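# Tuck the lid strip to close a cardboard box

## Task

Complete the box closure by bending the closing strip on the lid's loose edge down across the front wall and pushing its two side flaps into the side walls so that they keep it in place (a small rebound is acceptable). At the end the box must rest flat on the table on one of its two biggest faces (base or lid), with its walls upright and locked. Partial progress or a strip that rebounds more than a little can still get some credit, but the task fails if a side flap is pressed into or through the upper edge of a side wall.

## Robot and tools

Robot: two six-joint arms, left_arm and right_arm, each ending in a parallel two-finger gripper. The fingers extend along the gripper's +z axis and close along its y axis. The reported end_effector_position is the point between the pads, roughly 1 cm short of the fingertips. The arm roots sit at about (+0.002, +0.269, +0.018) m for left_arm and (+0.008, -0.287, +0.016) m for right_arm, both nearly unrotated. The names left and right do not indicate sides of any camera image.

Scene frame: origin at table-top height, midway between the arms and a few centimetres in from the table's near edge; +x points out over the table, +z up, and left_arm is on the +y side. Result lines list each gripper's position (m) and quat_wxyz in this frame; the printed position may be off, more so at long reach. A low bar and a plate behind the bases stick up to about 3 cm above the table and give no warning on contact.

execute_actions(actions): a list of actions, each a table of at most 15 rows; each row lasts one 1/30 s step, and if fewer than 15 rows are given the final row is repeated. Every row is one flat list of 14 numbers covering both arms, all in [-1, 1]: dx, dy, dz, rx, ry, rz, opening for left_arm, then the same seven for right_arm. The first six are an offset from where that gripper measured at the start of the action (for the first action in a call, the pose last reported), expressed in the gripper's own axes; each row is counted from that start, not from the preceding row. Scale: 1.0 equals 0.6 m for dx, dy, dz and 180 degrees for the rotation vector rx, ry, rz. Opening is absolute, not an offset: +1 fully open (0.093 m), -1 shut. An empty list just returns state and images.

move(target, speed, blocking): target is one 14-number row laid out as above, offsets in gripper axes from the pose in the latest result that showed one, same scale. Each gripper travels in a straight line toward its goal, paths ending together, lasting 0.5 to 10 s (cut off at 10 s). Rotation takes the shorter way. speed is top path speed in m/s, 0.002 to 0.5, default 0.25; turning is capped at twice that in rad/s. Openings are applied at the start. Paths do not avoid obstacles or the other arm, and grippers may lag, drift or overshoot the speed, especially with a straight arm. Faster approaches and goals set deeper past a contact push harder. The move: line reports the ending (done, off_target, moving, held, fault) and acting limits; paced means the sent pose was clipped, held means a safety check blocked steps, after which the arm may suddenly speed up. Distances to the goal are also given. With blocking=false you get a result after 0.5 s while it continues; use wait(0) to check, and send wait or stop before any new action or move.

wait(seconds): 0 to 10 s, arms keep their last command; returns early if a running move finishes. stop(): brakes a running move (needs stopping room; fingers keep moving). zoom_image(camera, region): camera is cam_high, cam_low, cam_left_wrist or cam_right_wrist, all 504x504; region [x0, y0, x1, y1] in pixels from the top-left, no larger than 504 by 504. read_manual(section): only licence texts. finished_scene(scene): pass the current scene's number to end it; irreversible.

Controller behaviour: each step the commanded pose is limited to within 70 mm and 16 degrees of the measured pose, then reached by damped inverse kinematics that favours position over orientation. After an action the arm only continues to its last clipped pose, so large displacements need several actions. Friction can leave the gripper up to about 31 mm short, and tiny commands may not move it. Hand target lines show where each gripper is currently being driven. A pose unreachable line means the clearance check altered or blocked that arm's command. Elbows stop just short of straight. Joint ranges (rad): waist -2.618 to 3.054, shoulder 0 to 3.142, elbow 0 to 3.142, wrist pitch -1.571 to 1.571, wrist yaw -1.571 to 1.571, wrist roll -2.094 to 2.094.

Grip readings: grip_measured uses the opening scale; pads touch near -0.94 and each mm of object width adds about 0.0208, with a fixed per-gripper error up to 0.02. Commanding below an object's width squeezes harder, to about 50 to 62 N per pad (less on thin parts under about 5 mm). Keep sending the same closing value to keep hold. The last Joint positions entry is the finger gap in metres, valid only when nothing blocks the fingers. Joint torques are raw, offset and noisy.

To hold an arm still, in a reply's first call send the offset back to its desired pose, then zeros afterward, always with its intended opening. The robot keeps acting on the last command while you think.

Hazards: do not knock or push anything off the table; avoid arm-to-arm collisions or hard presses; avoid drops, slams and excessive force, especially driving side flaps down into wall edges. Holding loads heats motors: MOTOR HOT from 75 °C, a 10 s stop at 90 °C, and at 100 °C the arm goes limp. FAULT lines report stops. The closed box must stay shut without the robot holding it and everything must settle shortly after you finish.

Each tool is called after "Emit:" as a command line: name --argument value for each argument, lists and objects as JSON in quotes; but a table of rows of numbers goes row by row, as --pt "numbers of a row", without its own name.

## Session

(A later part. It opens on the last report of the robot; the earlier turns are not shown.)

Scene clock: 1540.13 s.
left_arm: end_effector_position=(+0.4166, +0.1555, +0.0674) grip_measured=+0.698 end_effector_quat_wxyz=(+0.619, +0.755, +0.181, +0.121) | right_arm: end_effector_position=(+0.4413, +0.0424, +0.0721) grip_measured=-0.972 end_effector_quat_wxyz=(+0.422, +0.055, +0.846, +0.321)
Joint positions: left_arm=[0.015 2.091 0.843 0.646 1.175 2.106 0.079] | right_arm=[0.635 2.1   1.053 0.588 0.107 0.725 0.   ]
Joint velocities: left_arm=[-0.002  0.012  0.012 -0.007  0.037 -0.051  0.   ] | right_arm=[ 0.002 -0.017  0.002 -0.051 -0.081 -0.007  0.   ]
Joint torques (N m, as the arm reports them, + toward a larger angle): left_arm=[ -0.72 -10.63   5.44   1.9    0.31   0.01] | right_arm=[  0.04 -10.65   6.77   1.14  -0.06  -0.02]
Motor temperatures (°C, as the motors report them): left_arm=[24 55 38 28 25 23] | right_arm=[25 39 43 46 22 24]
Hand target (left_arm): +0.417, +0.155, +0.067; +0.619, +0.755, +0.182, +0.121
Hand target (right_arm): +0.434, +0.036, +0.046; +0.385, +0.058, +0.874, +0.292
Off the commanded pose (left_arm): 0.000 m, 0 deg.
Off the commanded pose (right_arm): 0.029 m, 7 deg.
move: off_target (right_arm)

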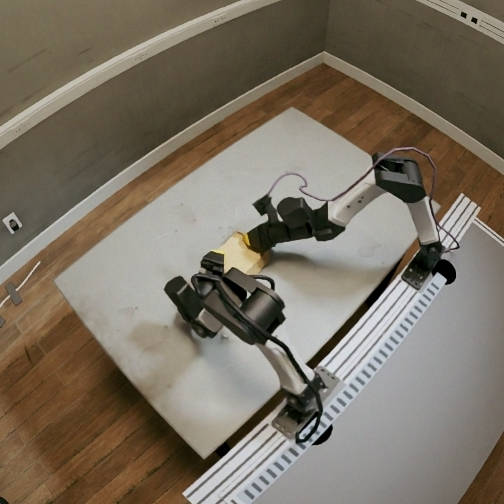

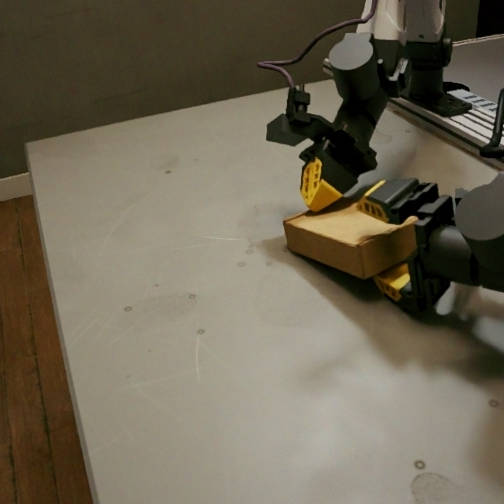

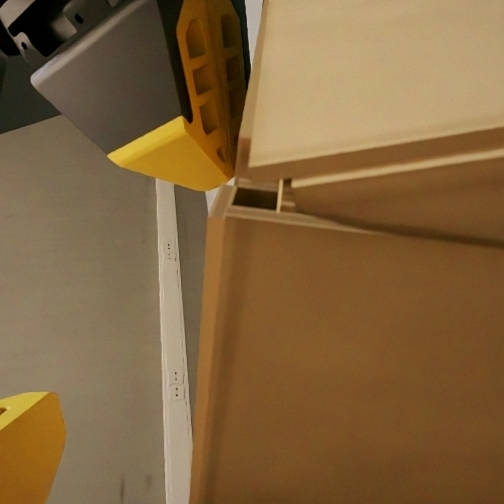

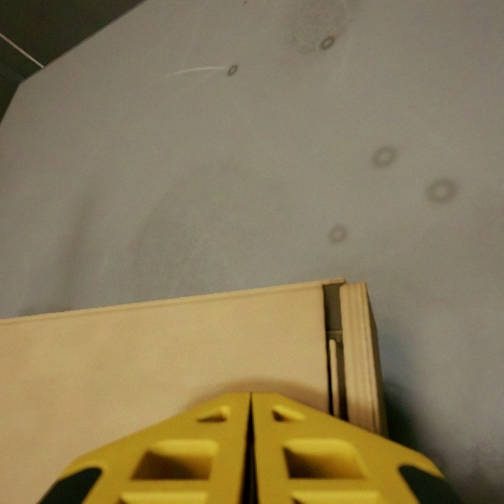

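Emit:
move --target '[0,0,-0.1,0,0,0,0.7, 0.03,-0.03,0,0.024,0.024,0,-1]' --speed 0.05

Scene clock: 1545.23 s.
left_arm: end_effector_position=(+0.3986, +0.2091, +0.0747) grip_measured=+0.698 end_effector_quat_wxyz=(+0.641, +0.726, +0.208, +0.136) | right_arm: end_effector_position=(+0.4402, +0.0409, +0.0720) grip_measured=-0.972 end_effector_quat_wxyz=(+0.419, +0.055, +0.849, +0.317)
Joint positions: left_arm=[0.178 2.061 0.764 0.688 1.298 2.106 0.079] | right_arm=[0.635 2.091 1.053 0.567 0.109 0.725 0.   ]
Joint velocities: left_arm=[-0.007 -0.007 -0.007 -0.022  0.066 -0.095  0.   ] | right_arm=[ 0.007 -0.012 -0.002  0.037 -0.051  0.037  0.   ]
Joint torques (N m, as the arm reports them, + toward a larger angle): left_arm=[ -0.19 -11.53   3.25   1.92   0.37  -0.01] | right_arm=[  0.19 -11.25   6.11   1.31  -0.01  -0.04]
Motor temperatures (°C, as the motors report them): left_arm=[24 54 38 28 25 23] | right_arm=[25 40 43 45 22 24]
Hand target (left_arm): +0.393, +0.209, +0.079; +0.643, +0.725, +0.203, +0.139
Hand target (right_arm): +0.433, +0.034, +0.050; +0.389, +0.058, +0.872, +0.291
Off the commanded pose (left_arm): 0.008 m, 5 deg.
Off the commanded pose (right_arm): 0.025 m, 5 deg.
joint sent to its limit (left arm) — the command would take joint 6 (wrist roll) past its upper limit, so that joint was sent only as far as its limit.
move: off_target (left_arm, right_arm)

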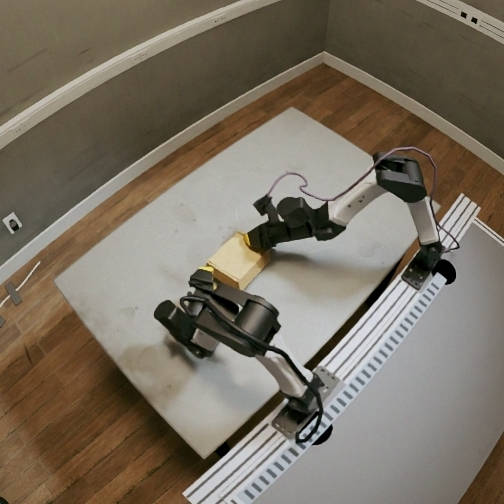

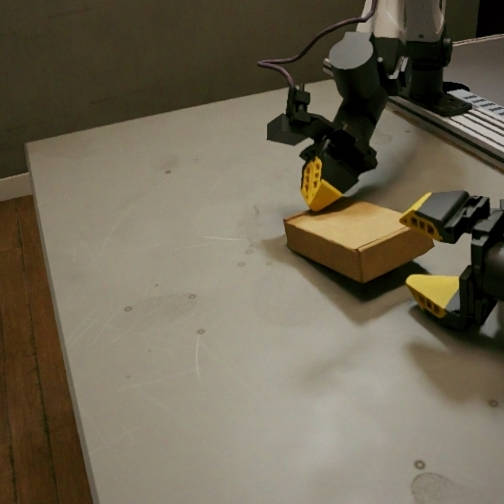

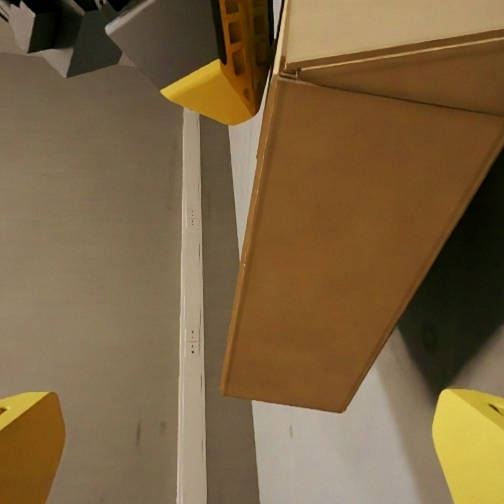

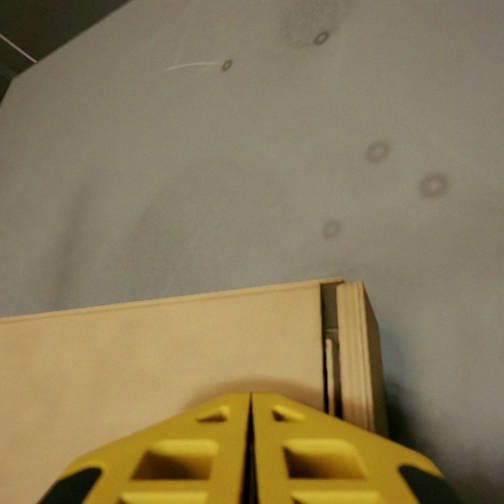

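Emit:
move --target '[0,0,0,0,0,0,0.7, 0.03,0.025,0.007,0,0,0,-1]' --speed 0.01

Scene clock: 1552.00 s.
left_arm: end_effector_position=(+0.3983, +0.2089, +0.0752) grip_measured=+0.698 end_effector_quat_wxyz=(+0.642, +0.726, +0.206, +0.136) | right_arm: end_effector_position=(+0.4317, +0.0528, +0.0755) grip_measured=-0.972 end_effector_quat_wxyz=(+0.424, +0.058, +0.845, +0.319)
Joint positions: left_arm=[0.178 2.061 0.764 0.69  1.301 2.106 0.079] | right_arm=[0.675 2.091 1.053 0.578 0.151 0.744 0.   ]
Joint velocities: left_arm=[-0.012 -0.017 -0.012  0.022  0.007  0.051  0.   ] | right_arm=[ 0.017 -0.002  0.012 -0.037  0.022  0.037  0.   ]
Joint torques (N m, as the arm reports them, + toward a larger angle): left_arm=[-0.68 -9.85  5.13  1.76  0.28 -0.02] | right_arm=[ 1.69 -9.81  7.06  2.12 -0.01 -0.03]
Motor temperatures (°C, as the motors report them): left_arm=[24 54 38 28 25 23] | right_arm=[25 42 43 45 22 24]
Hand target (left_arm): +0.399, +0.209, +0.075; +0.641, +0.726, +0.208, +0.136
Hand target (right_arm): +0.428, +0.061, +0.066; +0.418, +0.056, +0.849, +0.318
Off the commanded pose (left_arm): 0.001 m, 0 deg.
Off the commanded pose (right_arm): 0.012 m, 1 deg.
move: off_target (right_arm)

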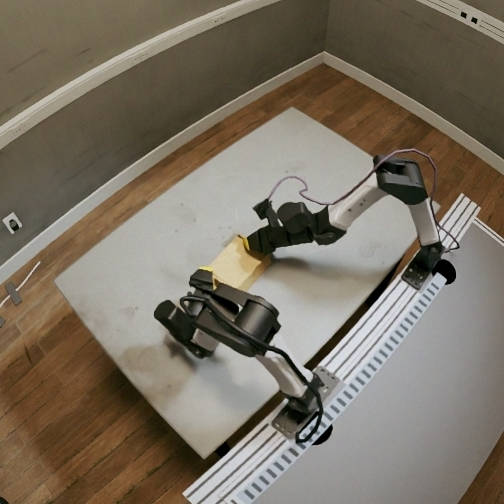

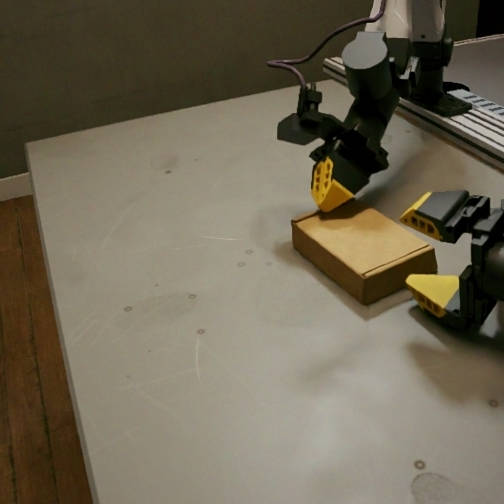

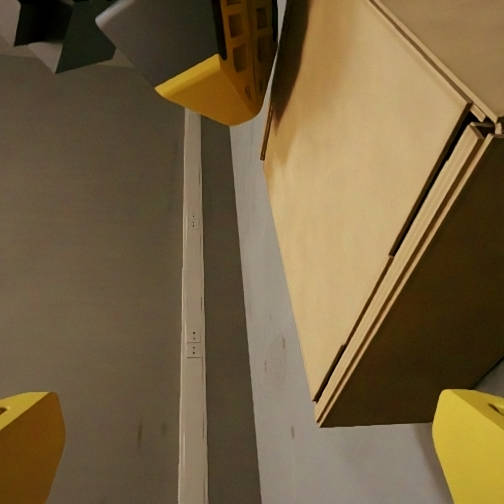

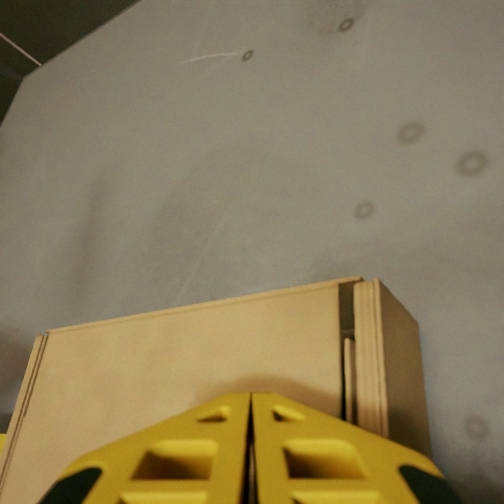

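Emit:
move --target '[0,0.1,0,0,0,-0.5,-1, 0.08,0.055,-0.135,0,0,-0.228,1]' --speed 0.25

Scene clock: 1575.53 s.
left_arm: end_effector_position=(+0.4024, +0.2069, +0.1256) grip_measured=-1.000 end_effector_quat_wxyz=(+0.545, +0.361, +0.664, -0.363) | right_arm: end_effector_position=(+0.3455, +0.0603, +0.1113) grip_measured=+1.000 end_effector_quat_wxyz=(+0.523, -0.227, +0.805, +0.165)
Joint positions: left_arm=[0.167 1.886 0.807 0.488 1.29  0.498 0.   ] | right_arm=[0.865 1.85  0.821 0.592 0.323 0.136 0.093]
Joint velocities: left_arm=[-0.017 -0.012 -0.007 -0.007 -0.022 -0.022  0.   ] | right_arm=[ 0.007 -0.002  0.007 -0.037 -0.022  0.007  0.   ]
Joint torques (N m, as the arm reports them, + toward a larger angle): left_arm=[ -1.53 -10.96   7.39   1.9    0.25   0.01] | right_arm=[  1.37 -10.3    4.59   1.91   0.05  -0.09]
Motor temperatures (°C, as the motors report them): left_arm=[24 53 38 28 25 23] | right_arm=[25 43 43 46 22 24]
Hand target (left_arm): +0.405, +0.204, +0.135; +0.550, +0.367, +0.659, -0.358
Hand target (right_arm): +0.335, +0.056, +0.099; +0.509, -0.241, +0.812, +0.152
Off the commanded pose (left_arm): 0.010 m, 1 deg.
Off the commanded pose (right_arm): 0.018 m, 3 deg.
move: off_target (right_arm)

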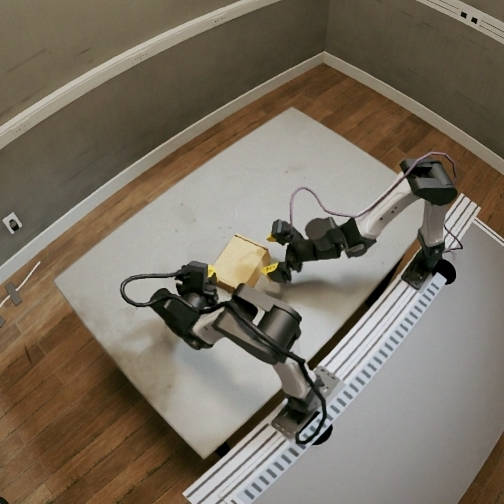

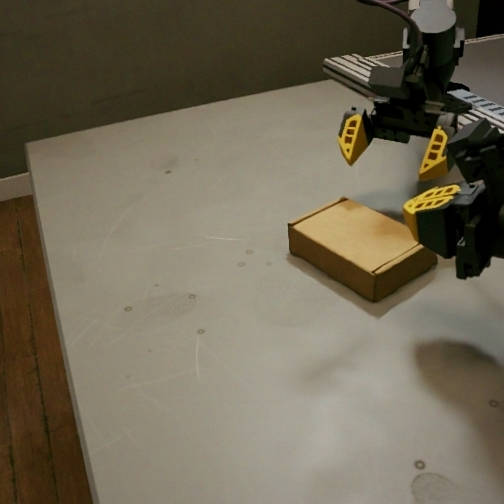

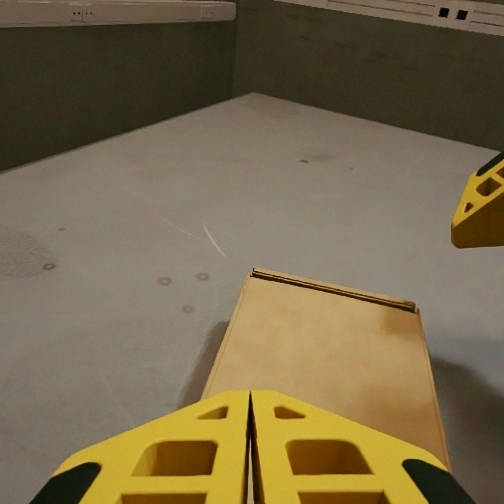

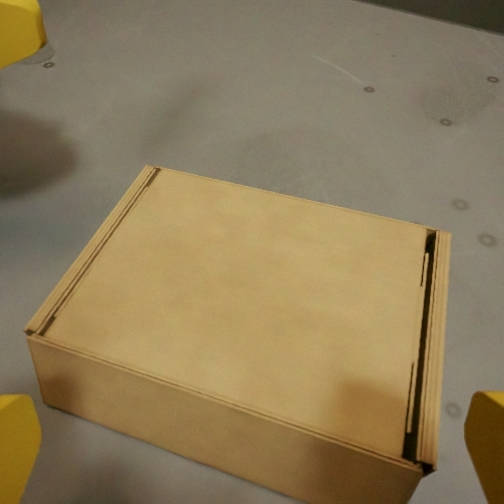

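Emit:
execute_actions --actions '[]'

Scene clock: 1592.20 s.
left_arm: end_effector_position=(+0.4024, +0.2069, +0.1256) grip_measured=-1.000 end_effector_quat_wxyz=(+0.544, +0.360, +0.664, -0.364) | right_arm: end_effector_position=(+0.3455, +0.0603, +0.1112) grip_measured=+1.000 end_effector_quat_wxyz=(+0.523, -0.227, +0.805, +0.164)
Joint positions: left_arm=[0.167 1.886 0.807 0.488 1.29  0.495 0.   ] | right_arm=[0.865 1.85  0.821 0.592 0.323 0.135 0.093]
Joint velocities: left_arm=[ 0.002  0.002  0.017 -0.007 -0.037 -0.007  0.   ] | right_arm=[-0.017 -0.007  0.012 -0.007  0.066 -0.066  0.   ]
Joint torques (N m, as the arm reports them, + toward a larger angle): left_arm=[ -1.6  -11.04   7.31   1.89   0.21  -0.04] | right_arm=[  1.48 -10.28   4.33   1.88   0.07  -0.14]
Motor temperatures (°C, as the motors report them): left_arm=[24 53 39 29 25 23] | right_arm=[25 44 41 46 22 24]
Hand target (left_arm): +0.405, +0.204, +0.135; +0.550, +0.367, +0.659, -0.358
Hand target (right_arm): +0.335, +0.056, +0.099; +0.509, -0.241, +0.812, +0.152
Off the commanded pose (left_arm): 0.010 m, 1 deg.
Off the commanded pose (right_arm): 0.018 m, 3 deg.

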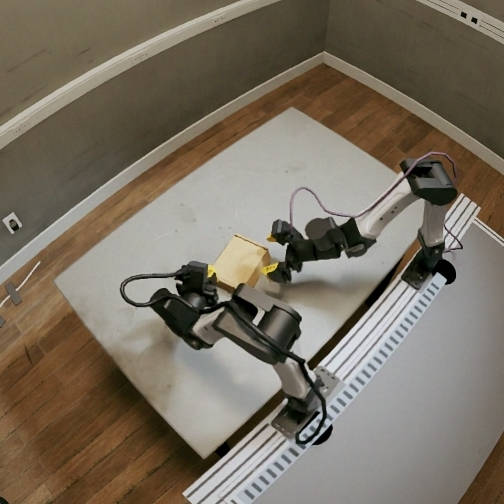

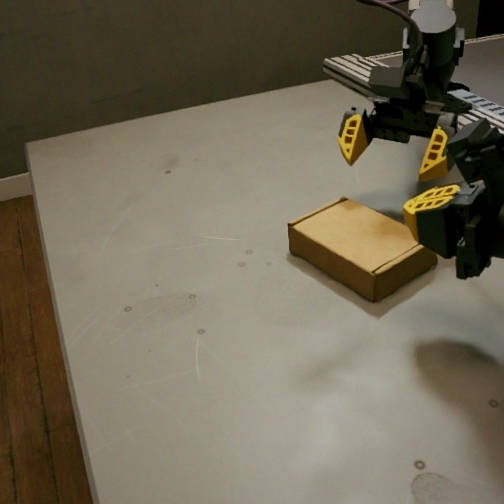

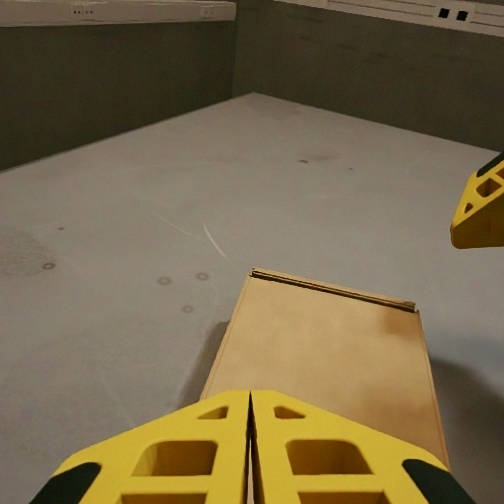

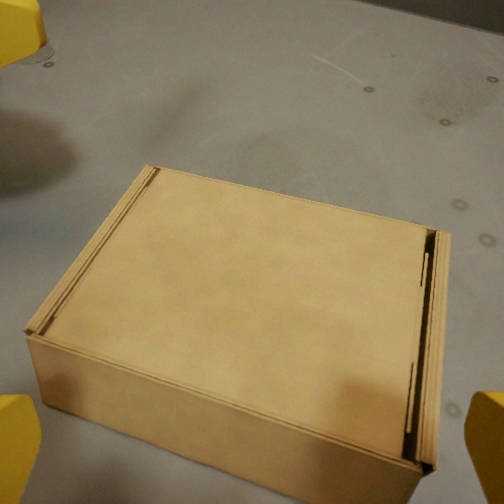

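Emit:
move --target '[0.03,0.085,0.2,0,0.28,0,-1, 0,0,0,0,0,0,1]' --speed 0.1

Scene clock: 1611.30 s.
left_arm: end_effector_position=(+0.4972, +0.1307, +0.0994) grip_measured=-1.000 end_effector_quat_wxyz=(+0.224, +0.487, +0.826, -0.173) | right_arm: end_effector_position=(+0.3455, +0.0603, +0.1112) grip_measured=+1.000 end_effector_quat_wxyz=(+0.523, -0.227, +0.805, +0.164)
Joint positions: left_arm=[-0.211  2.266  1.945 -0.944  0.476  0.869  0.   ] | right_arm=[0.865 1.85  0.821 0.592 0.323 0.135 0.093]
Joint velocities: left_arm=[-0.002 -0.002 -0.002  0.022  0.022  0.007  0.   ] | right_arm=[-0.007 -0.002  0.007 -0.022  0.037  0.037  0.   ]
Joint torques (N m, as the arm reports them, + toward a larger angle): left_arm=[ -1.47 -12.4    9.71   1.02   0.22   0.05] | right_arm=[ 0.29 -9.7   6.07  2.1  -0.02 -0.06]
Motor temperatures (°C, as the motors report them): left_arm=[24 53 40 28 25 23] | right_arm=[25 45 40 46 22 24]
Hand target (left_arm): +0.495, +0.127, +0.089; +0.208, +0.488, +0.829, -0.176
Hand target (right_arm): +0.345, +0.060, +0.111; +0.523, -0.227, +0.805, +0.164
Off the commanded pose (left_arm): 0.014 m, 2 deg.
Off the commanded pose (right_arm): 0.000 m, 0 deg.
move: off_target (left_arm)

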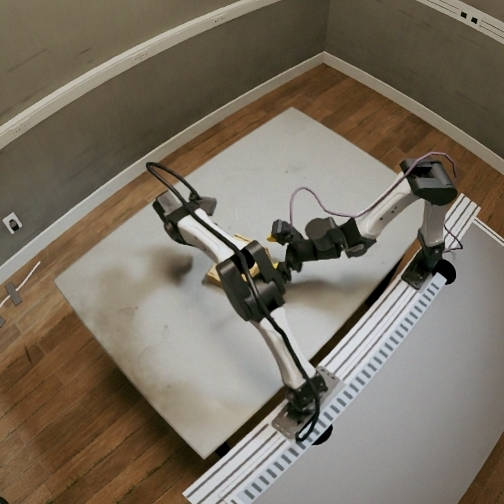

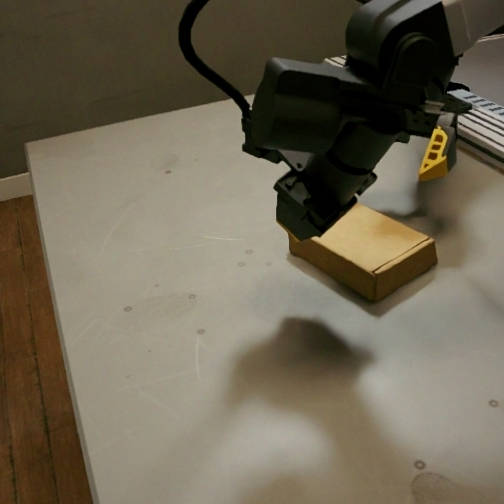

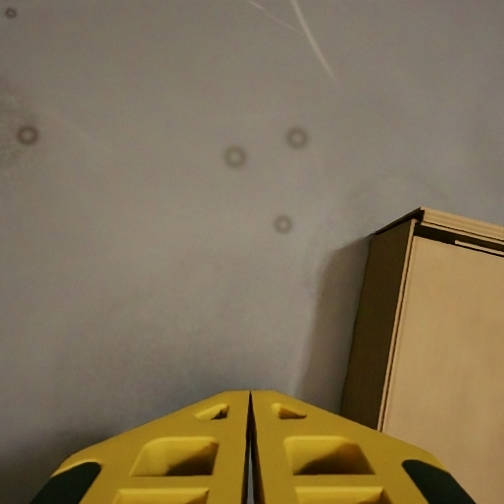

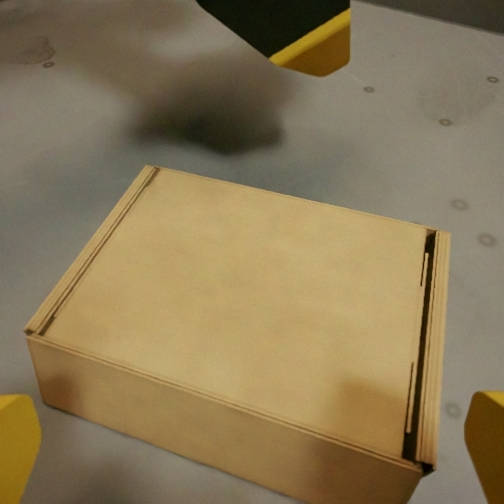

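Emit:
move --target '[0.076,-0.015,0.118,0,0,0,-1, 0,0,0,0,0,0,1]' --speed 0.06

Scene clock: 1619.23 s.
left_arm: end_effector_position=(+0.4926, +0.1268, +0.0388) grip_measured=-1.000 end_effector_quat_wxyz=(+0.244, +0.488, +0.822, -0.165) | right_arm: end_effector_position=(+0.3455, +0.0603, +0.1112) grip_measured=+1.000 end_effector_quat_wxyz=(+0.523, -0.227, +0.805, +0.164)
Joint positions: left_arm=[-0.217  2.266  1.685 -0.634  0.476  0.857  0.   ] | right_arm=[0.865 1.85  0.821 0.592 0.323 0.135 0.093]
Joint velocities: left_arm=[ 0.012 -0.002 -0.012 -0.051 -0.037 -0.022  0.   ] | right_arm=[-0.007  0.007  0.007  0.022 -0.007 -0.007  0.   ]
Joint torques (N m, as the arm reports them, + toward a larger angle): left_arm=[ -1.5  -11.73   6.     1.52   0.23  -0.03] | right_arm=[ 0.23 -9.72  6.09  2.12 -0.02 -0.1 ]
Motor temperatures (°C, as the motors report them): left_arm=[24 54 41 28 25 23] | right_arm=[25 45 40 47 22 24]
Hand target (left_arm): +0.484, +0.123, +0.016; +0.224, +0.487, +0.826, -0.172
Hand target (right_arm): +0.345, +0.060, +0.111; +0.523, -0.227, +0.805, +0.164
Off the commanded pose (left_arm): 0.025 m, 3 deg.
Off the commanded pose (right_arm): 0.000 m, 0 deg.
move: off_target (left_arm)

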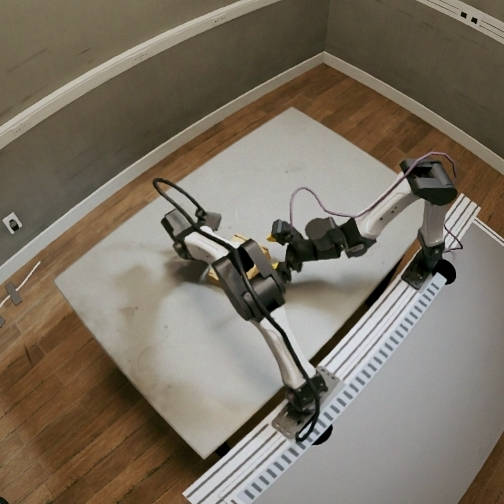

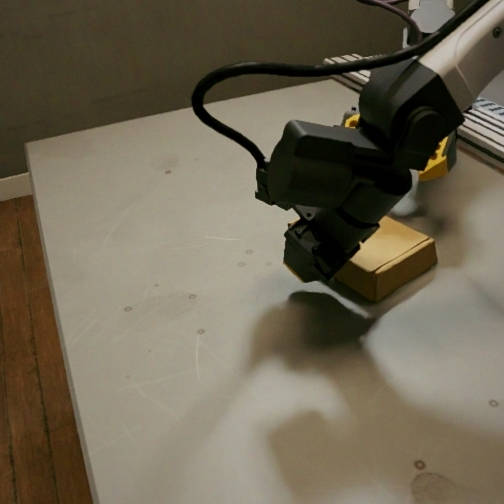

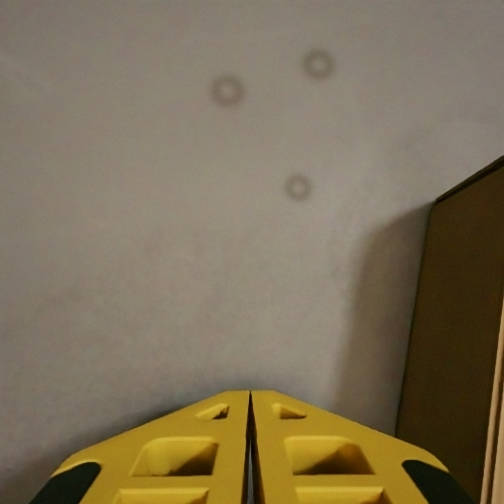

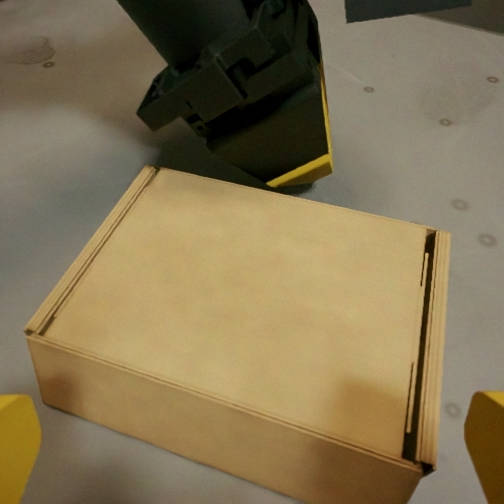

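Emit:
move --target '[0.031,0,0.049,0,0,0,-1, 0.15,0.027,0.053,0.066,0,0.029,1]' --speed 0.06

Scene clock: 1643.63 s.
left_arm: end_effector_position=(+0.5013, +0.1254, +0.0256) grip_measured=-1.000 end_effector_quat_wxyz=(+0.263, +0.490, +0.816, -0.157) | right_arm: end_effector_position=(+0.3298, +0.0633, +0.0227) grip_measured=+1.000 end_effector_quat_wxyz=(+0.540, -0.132, +0.824, +0.109)
Joint positions: left_arm=[-0.217  2.291  1.656 -0.538  0.476  0.857  0.   ] | right_arm=[0.987 2.187 0.821 0.864 0.634 0.313 0.093]
Joint velocities: left_arm=[-0.017  0.007  0.017  0.007 -0.066 -0.066  0.   ] | right_arm=[ 0.012  0.012 -0.007  0.007  0.022 -0.051  0.   ]
Joint torques (N m, as the arm reports them, + toward a larger angle): left_arm=[ -0.98 -12.41   5.43   1.59   0.24   0.  ] | right_arm=[ 1.47 -8.79  6.12  1.79  0.12  0.03]
Motor temperatures (°C, as the motors report them): left_arm=[24 56 40 28 25 23] | right_arm=[25 45 41 48 22 24]
Hand target (left_arm): +0.492, +0.125, +0.005; +0.244, +0.488, +0.821, -0.165
Hand target (right_arm): +0.328, +0.070, +0.016; +0.536, -0.134, +0.827, +0.106
Off the commanded pose (left_arm): 0.023 m, 2 deg.
Off the commanded pose (right_arm): 0.011 m, 1 deg.
move: off_target (left_arm, right_arm)

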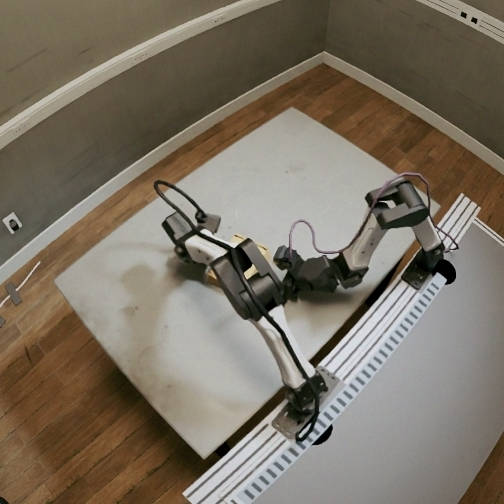

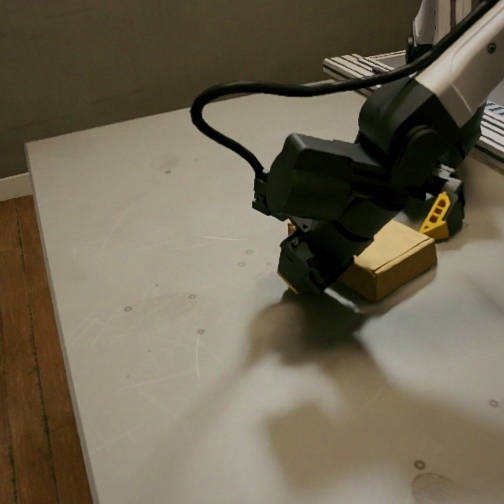

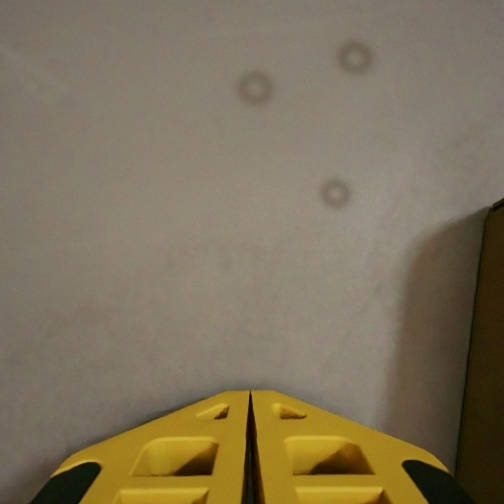

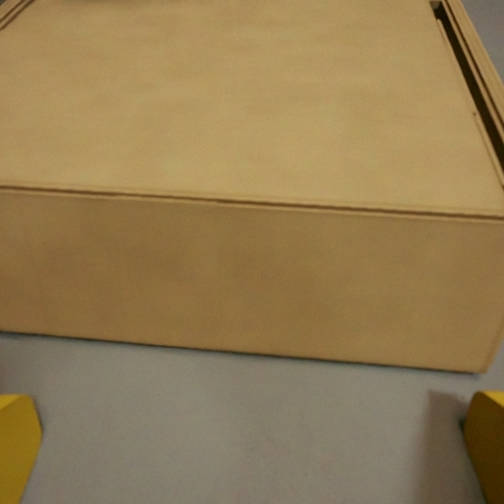

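Emit:
move --target '[0,0,0,0,0,0,0.6, -0.018,0.01,0.054,0,0,0,1]' --speed 0.02

Scene clock: 1655.13 s.
left_arm: end_effector_position=(+0.5162, +0.1359, +0.0293) grip_measured=+0.598 end_effector_quat_wxyz=(+0.286, +0.485, +0.815, -0.136) | right_arm: end_effector_position=(+0.3485, +0.0739, +0.0235) grip_measured=+1.000 end_effector_quat_wxyz=(+0.543, -0.126, +0.824, +0.105)
Joint positions: left_arm=[-0.199  2.291  1.656 -0.482  0.459  0.858  0.074] | right_arm=[0.963 2.228 0.911 0.826 0.627 0.301 0.093]
Joint velocities: left_arm=[ 0.002  0.012  0.017 -0.022 -0.007 -0.007  0.001] | right_arm=[ 0.007 -0.007 -0.017  0.007 -0.007  0.007  0.   ]
Joint torques (N m, as the arm reports them, + toward a larger angle): left_arm=[ -2.23 -14.78   7.9    0.91   0.43   0.03] | right_arm=[-1.48 -9.28  7.3   1.92 -0.17 -0.21]
Motor temperatures (°C, as the motors report them): left_arm=[24 57 40 28 25 23] | right_arm=[25 45 41 47 22 24]
Hand target (left_arm): +0.502, +0.126, +0.026; +0.263, +0.490, +0.816, -0.156
Hand target (right_arm): +0.359, +0.080, +0.020; +0.541, -0.132, +0.824, +0.108
Off the commanded pose (left_arm): 0.019 m, 4 deg.
Off the commanded pose (right_arm): 0.013 m, 1 deg.
move: off_target (left_arm, right_arm)

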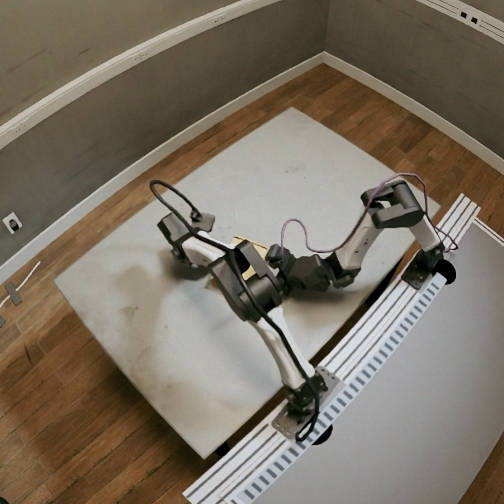

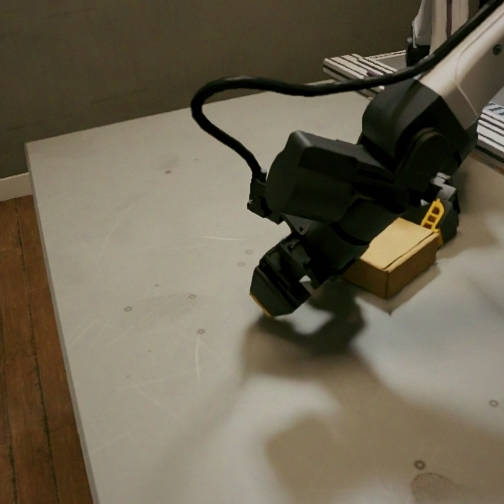

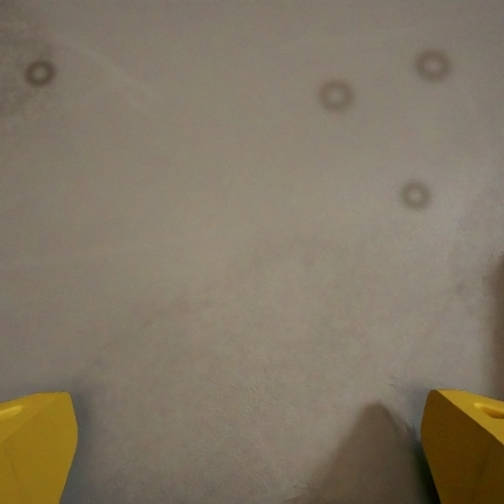

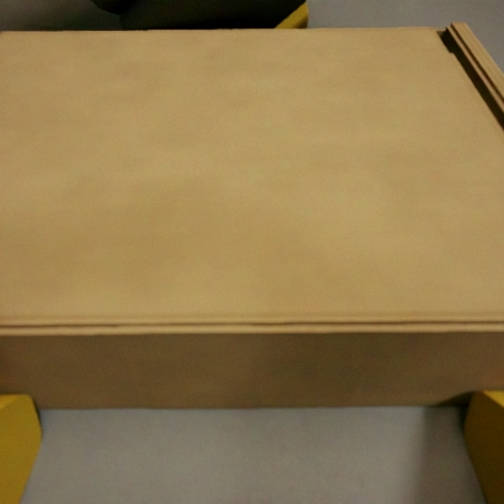

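Emit:
move --target '[0,0,0,0,0,0,-1, 0.02,0,-0.08,0,0,0,1]' --speed 0.03

Emit:
move --target '[-0.1,0,-0.15,0,0,0,-1, -0.08,0.1,-0.1,0.1,0,0.04,1]' --speed 0.1

Emit:
zoom_image --camera "cam_low" --region '[260,160,500,340]'

Scene clock: 1663.37 s.
left_arm: end_effector_position=(+0.5169, +0.1365, +0.0296) grip_measured=-1.000 end_effector_quat_wxyz=(+0.287, +0.485, +0.815, -0.135) | right_arm: end_effector_position=(+0.3107, +0.0615, +0.0353) grip_measured=+1.000 end_effector_quat_wxyz=(+0.546, -0.122, +0.822, +0.108)
Joint positions: left_arm=[-0.198  2.291  1.656 -0.479  0.459  0.858  0.   ] | right_arm=[1.041 2.126 0.778 0.837 0.697 0.353 0.093]
Joint velocities: left_arm=[ 0.002 -0.007  0.002 -0.051  0.037 -0.037  0.   ] | right_arm=[-0.032  0.002  0.002 -0.066  0.022  0.051  0.   ]
Joint torques (N m, as the arm reports them, + toward a larger angle): left_arm=[ -0.69 -14.66   7.9    1.55   0.24   0.02] | right_arm=[  1.49 -11.07   2.82   1.97   0.15  -0.03]
Motor temperatures (°C, as the motors report them): left_arm=[24 59 40 27 25 23] | right_arm=[25 45 41 47 22 24]
Hand target (left_arm): +0.516, +0.136, +0.029; +0.286, +0.485, +0.815, -0.136
Hand target (right_arm): +0.303, +0.058, +0.032; +0.543, -0.126, +0.824, +0.106
Off the commanded pose (left_arm): 0.001 m, 0 deg.
Off the commanded pose (right_arm): 0.010 m, 1 deg.
move: done

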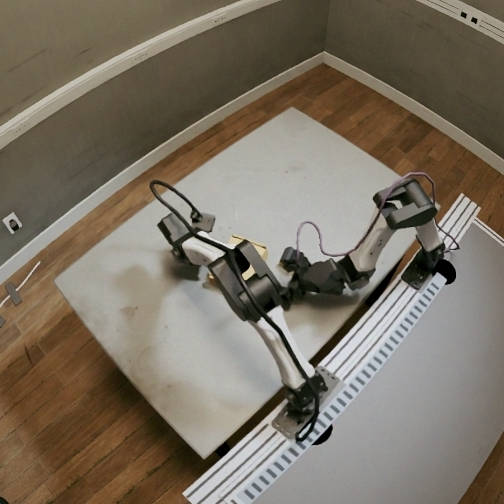

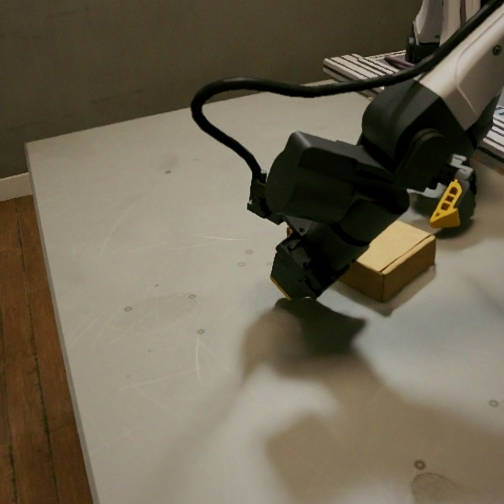

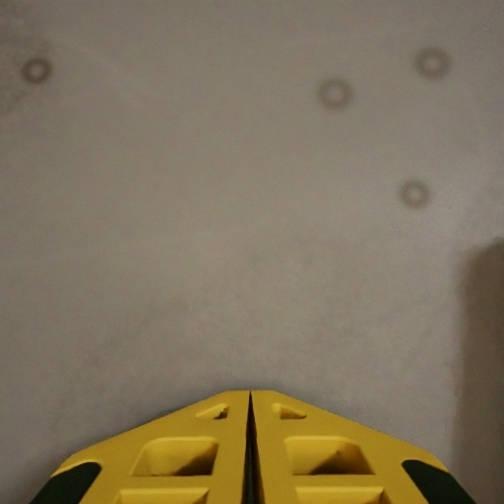

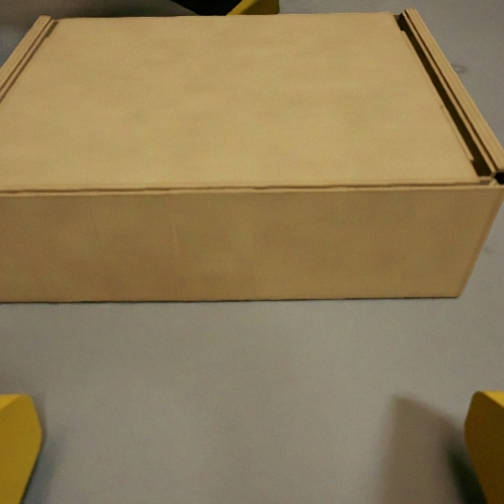

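Scene clock: 1665.73 s.
left_arm: end_effector_position=(+0.5080, +0.1393, +0.1267) grip_measured=-1.000 end_effector_quat_wxyz=(+0.283, +0.484, +0.817, -0.137) | right_arm: end_effector_position=(+0.2600, +0.1008, +0.1065) grip_measured=+1.000 end_effector_quat_wxyz=(+0.551, +0.020, +0.834, +0.019)
Joint positions: left_arm=[-0.198  2.165  1.849 -0.808  0.459  0.858  0.   ] | right_arm=[ 1.283  2.093  1.294 -0.252  1.126  1.027  0.093]
Joint velocities: left_arm=[-0.022  0.007 -0.007 -0.037  0.022 -0.037  0.   ] | right_arm=[-0.002 -0.002 -0.007 -0.007 -0.022  0.037  0.   ]
Joint torques (N m, as the arm reports them, + toward a larger angle): left_arm=[ -0.51 -15.15   9.69   1.3    0.28   0.08] | right_arm=[  1.29 -10.26   7.48   0.94   0.39  -0.05]
Motor temperatures (°C, as the motors report them): left_arm=[24 60 40 27 25 23] | right_arm=[25 45 42 46 22 24]
Hand target (left_arm): +0.508, +0.141, +0.138; +0.288, +0.485, +0.815, -0.135
Hand target (right_arm): +0.256, +0.106, +0.103; +0.552, +0.015, +0.834, +0.016
Off the commanded pose (left_arm): 0.011 m, 1 deg.
Off the commanded pose (right_arm): 0.004 m, 1 deg.
move: off_target (left_arm)

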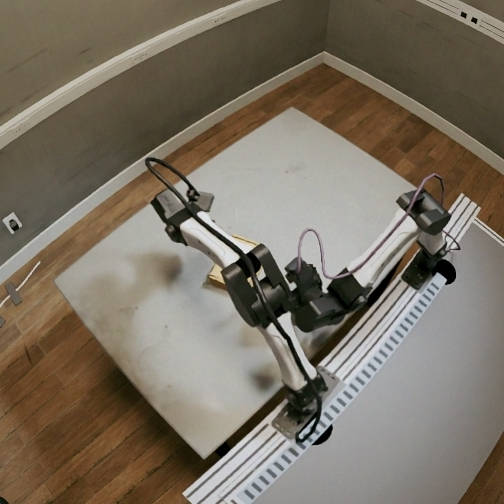

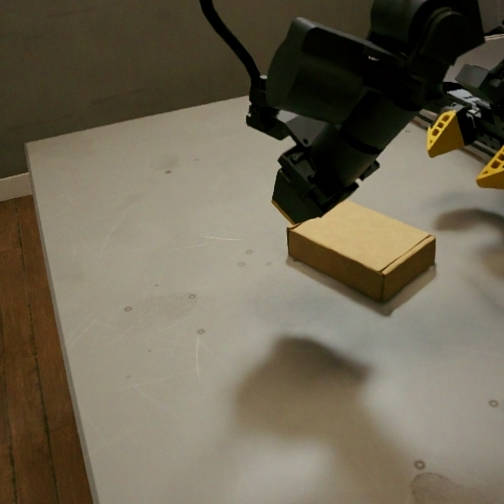

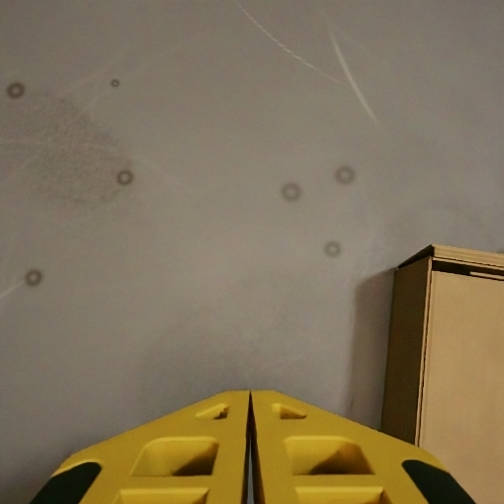

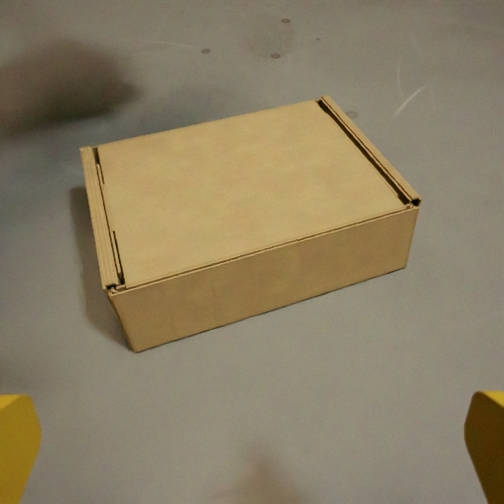

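Region (260, 160, 500, 340) of cam_low's 504x504 image, scaled by 2.100, with more detail than that image has; it fills the top 378 rows of this view, and the rest is white.

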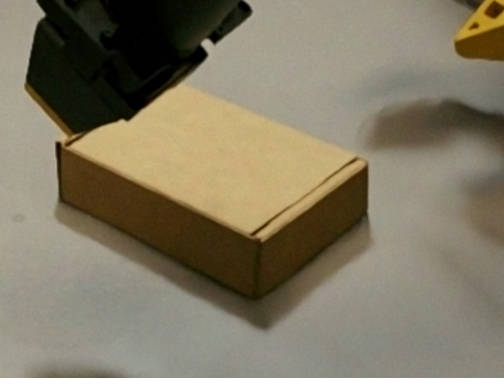

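Box is closed flush.

Emit:
finished_scene --scene 1

The scene is finished: the task was done.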